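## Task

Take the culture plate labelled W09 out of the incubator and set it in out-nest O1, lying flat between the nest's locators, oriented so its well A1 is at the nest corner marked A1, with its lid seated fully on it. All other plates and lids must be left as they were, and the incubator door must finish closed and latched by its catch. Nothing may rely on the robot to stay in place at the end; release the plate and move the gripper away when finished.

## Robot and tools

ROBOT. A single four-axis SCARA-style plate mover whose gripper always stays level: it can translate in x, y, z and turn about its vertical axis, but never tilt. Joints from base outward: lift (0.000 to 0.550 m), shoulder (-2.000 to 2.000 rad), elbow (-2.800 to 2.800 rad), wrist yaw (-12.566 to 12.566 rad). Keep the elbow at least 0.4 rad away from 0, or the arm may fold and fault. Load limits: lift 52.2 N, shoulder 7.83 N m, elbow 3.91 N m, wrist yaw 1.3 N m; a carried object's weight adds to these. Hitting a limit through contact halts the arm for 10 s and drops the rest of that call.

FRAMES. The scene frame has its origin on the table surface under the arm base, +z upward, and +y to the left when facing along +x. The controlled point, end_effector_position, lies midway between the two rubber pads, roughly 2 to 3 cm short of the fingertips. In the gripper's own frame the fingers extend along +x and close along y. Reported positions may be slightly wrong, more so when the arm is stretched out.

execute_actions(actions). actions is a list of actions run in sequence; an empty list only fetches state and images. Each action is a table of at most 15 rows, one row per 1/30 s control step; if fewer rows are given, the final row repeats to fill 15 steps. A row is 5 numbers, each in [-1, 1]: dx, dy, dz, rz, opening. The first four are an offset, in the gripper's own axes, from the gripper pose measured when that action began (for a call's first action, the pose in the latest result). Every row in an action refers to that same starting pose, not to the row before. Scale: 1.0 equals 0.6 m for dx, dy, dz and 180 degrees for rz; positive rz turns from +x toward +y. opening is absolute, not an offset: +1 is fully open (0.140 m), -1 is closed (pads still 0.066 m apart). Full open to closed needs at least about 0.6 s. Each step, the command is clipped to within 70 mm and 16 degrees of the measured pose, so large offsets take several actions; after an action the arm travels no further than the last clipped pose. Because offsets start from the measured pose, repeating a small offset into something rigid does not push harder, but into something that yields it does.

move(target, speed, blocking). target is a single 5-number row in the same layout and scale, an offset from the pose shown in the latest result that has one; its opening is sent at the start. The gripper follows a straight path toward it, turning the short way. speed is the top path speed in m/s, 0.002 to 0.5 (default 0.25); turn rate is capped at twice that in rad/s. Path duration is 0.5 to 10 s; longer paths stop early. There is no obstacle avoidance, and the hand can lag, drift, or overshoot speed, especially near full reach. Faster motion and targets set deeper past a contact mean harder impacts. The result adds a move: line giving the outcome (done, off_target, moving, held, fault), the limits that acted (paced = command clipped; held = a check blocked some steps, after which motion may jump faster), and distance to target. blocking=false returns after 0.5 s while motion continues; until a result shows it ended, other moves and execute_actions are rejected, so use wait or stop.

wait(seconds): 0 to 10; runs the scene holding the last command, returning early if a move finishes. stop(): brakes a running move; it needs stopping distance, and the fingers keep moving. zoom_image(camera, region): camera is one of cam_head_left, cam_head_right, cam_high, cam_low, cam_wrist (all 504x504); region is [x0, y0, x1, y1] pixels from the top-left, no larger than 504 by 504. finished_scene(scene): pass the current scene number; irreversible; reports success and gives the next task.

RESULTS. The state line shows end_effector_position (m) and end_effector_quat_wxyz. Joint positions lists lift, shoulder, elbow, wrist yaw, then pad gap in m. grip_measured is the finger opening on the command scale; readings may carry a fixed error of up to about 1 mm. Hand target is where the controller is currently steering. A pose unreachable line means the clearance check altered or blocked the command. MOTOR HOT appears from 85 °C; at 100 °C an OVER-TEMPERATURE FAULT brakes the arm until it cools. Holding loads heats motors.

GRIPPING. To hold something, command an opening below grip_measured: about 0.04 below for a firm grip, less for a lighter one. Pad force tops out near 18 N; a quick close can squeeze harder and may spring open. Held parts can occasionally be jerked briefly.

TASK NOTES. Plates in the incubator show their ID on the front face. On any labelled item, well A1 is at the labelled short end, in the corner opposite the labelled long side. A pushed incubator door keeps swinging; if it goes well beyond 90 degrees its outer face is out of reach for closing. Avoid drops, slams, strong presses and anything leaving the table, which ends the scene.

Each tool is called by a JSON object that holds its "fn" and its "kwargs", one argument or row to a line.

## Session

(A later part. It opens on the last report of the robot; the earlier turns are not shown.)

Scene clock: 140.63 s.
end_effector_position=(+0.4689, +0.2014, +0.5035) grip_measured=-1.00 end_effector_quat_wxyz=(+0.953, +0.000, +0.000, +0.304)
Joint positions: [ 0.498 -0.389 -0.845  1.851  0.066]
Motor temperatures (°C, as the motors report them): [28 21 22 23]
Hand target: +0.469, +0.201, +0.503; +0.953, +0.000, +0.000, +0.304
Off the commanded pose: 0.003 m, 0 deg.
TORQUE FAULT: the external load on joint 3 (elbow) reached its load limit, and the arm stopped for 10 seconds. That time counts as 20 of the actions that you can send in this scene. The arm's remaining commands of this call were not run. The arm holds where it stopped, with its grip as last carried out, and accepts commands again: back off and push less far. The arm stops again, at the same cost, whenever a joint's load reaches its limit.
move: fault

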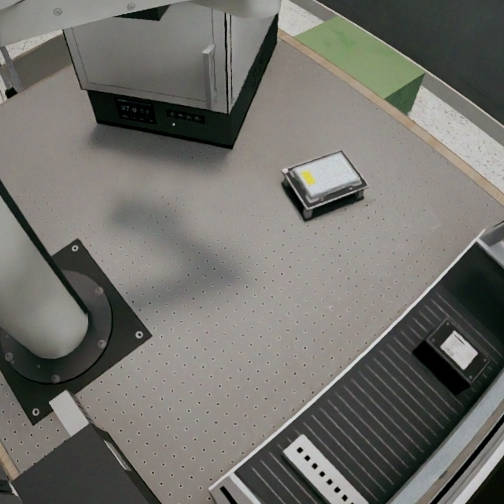

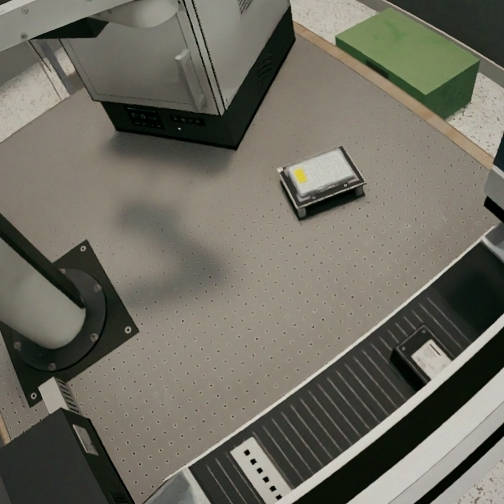

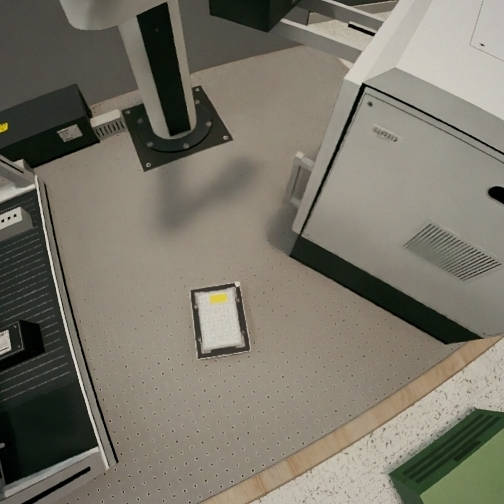

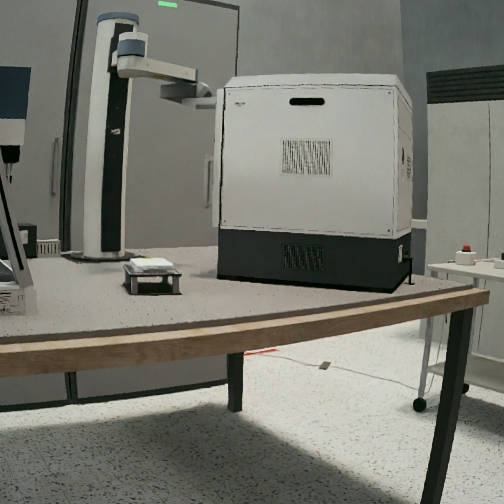

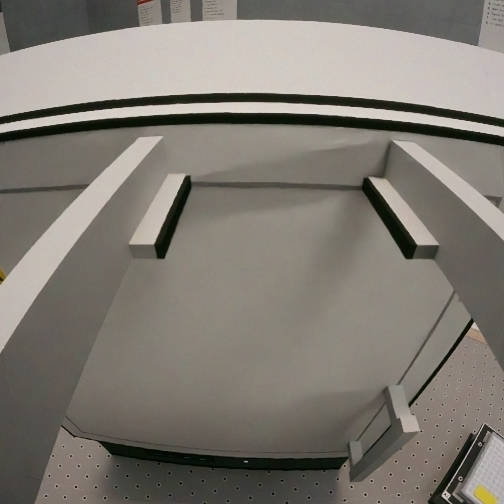

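{"fn": "move", "kwargs": {
  "target": [-0.1,-0.15,0,0,-1]
}}

{"fn": "zoom_image", "kwargs": {
  "camera": "cam_high",
  "region": [320, 30, 420, 130]
}}

{"fn": "zoom_image", "kwargs": {
  "camera": "cam_low",
  "region": [190, 180, 250, 240]
}}

Scene clock: 143.10 s.
end_effector_position=(+0.4721, +0.0931, +0.5035) grip_measured=-1.00 end_effector_quat_wxyz=(+0.953, +0.000, +0.000, +0.303)
Joint positions: [ 0.498 -0.946 -0.704  2.267  0.066]
Motor temperatures (°C, as the motors report them): [28 21 22 23]
Hand target: +0.472, +0.093, +0.503; +0.953, +0.000, +0.000, +0.304
Off the commanded pose: 0.000 m, 0 deg.
move: done

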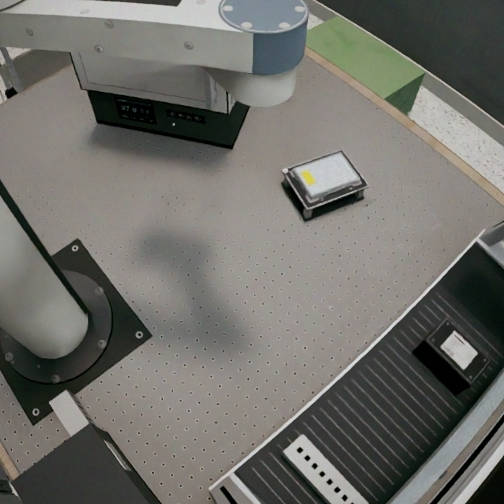

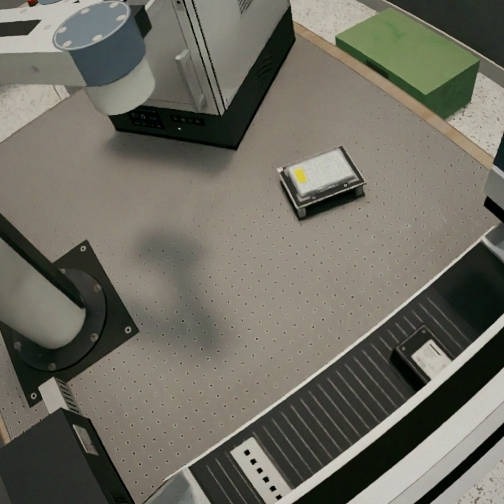

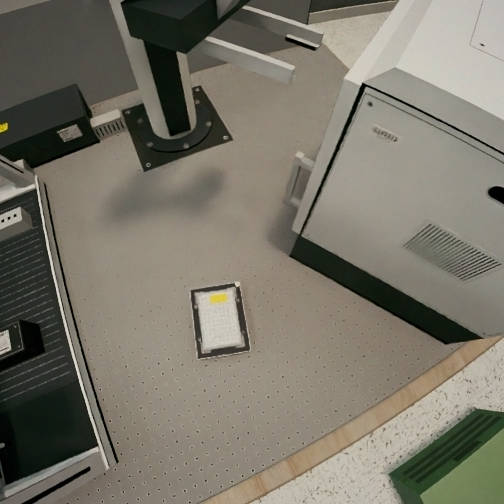

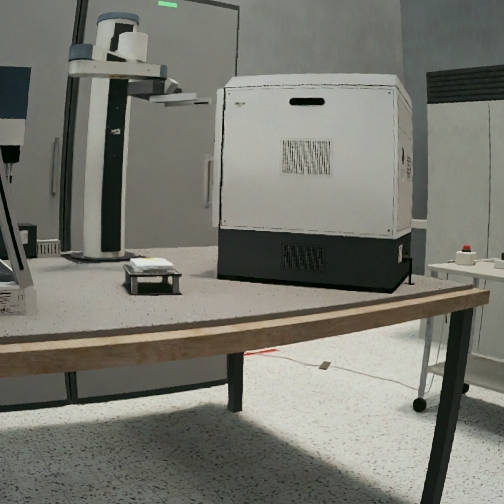

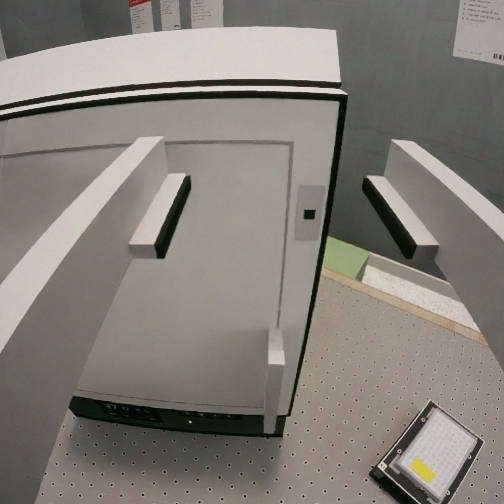

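Region (320, 30, 420, 130) of cam_high's 504x504 image, scaled by 5.040, with more detail than that image has.

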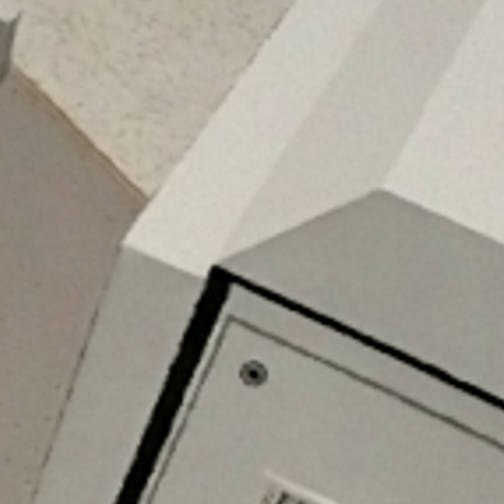

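Region (190, 180, 250, 240) of cam_low's 504x504 image, scaled by 8.400, with more detail than that image has.

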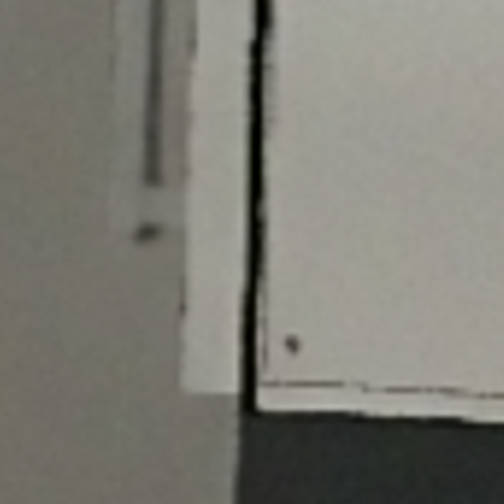

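Shut (the panel lamp turned greenish).

{"fn": "finished_scene", "kwargs": {
  "scene": 1
}}

The scene is finished: the task was done.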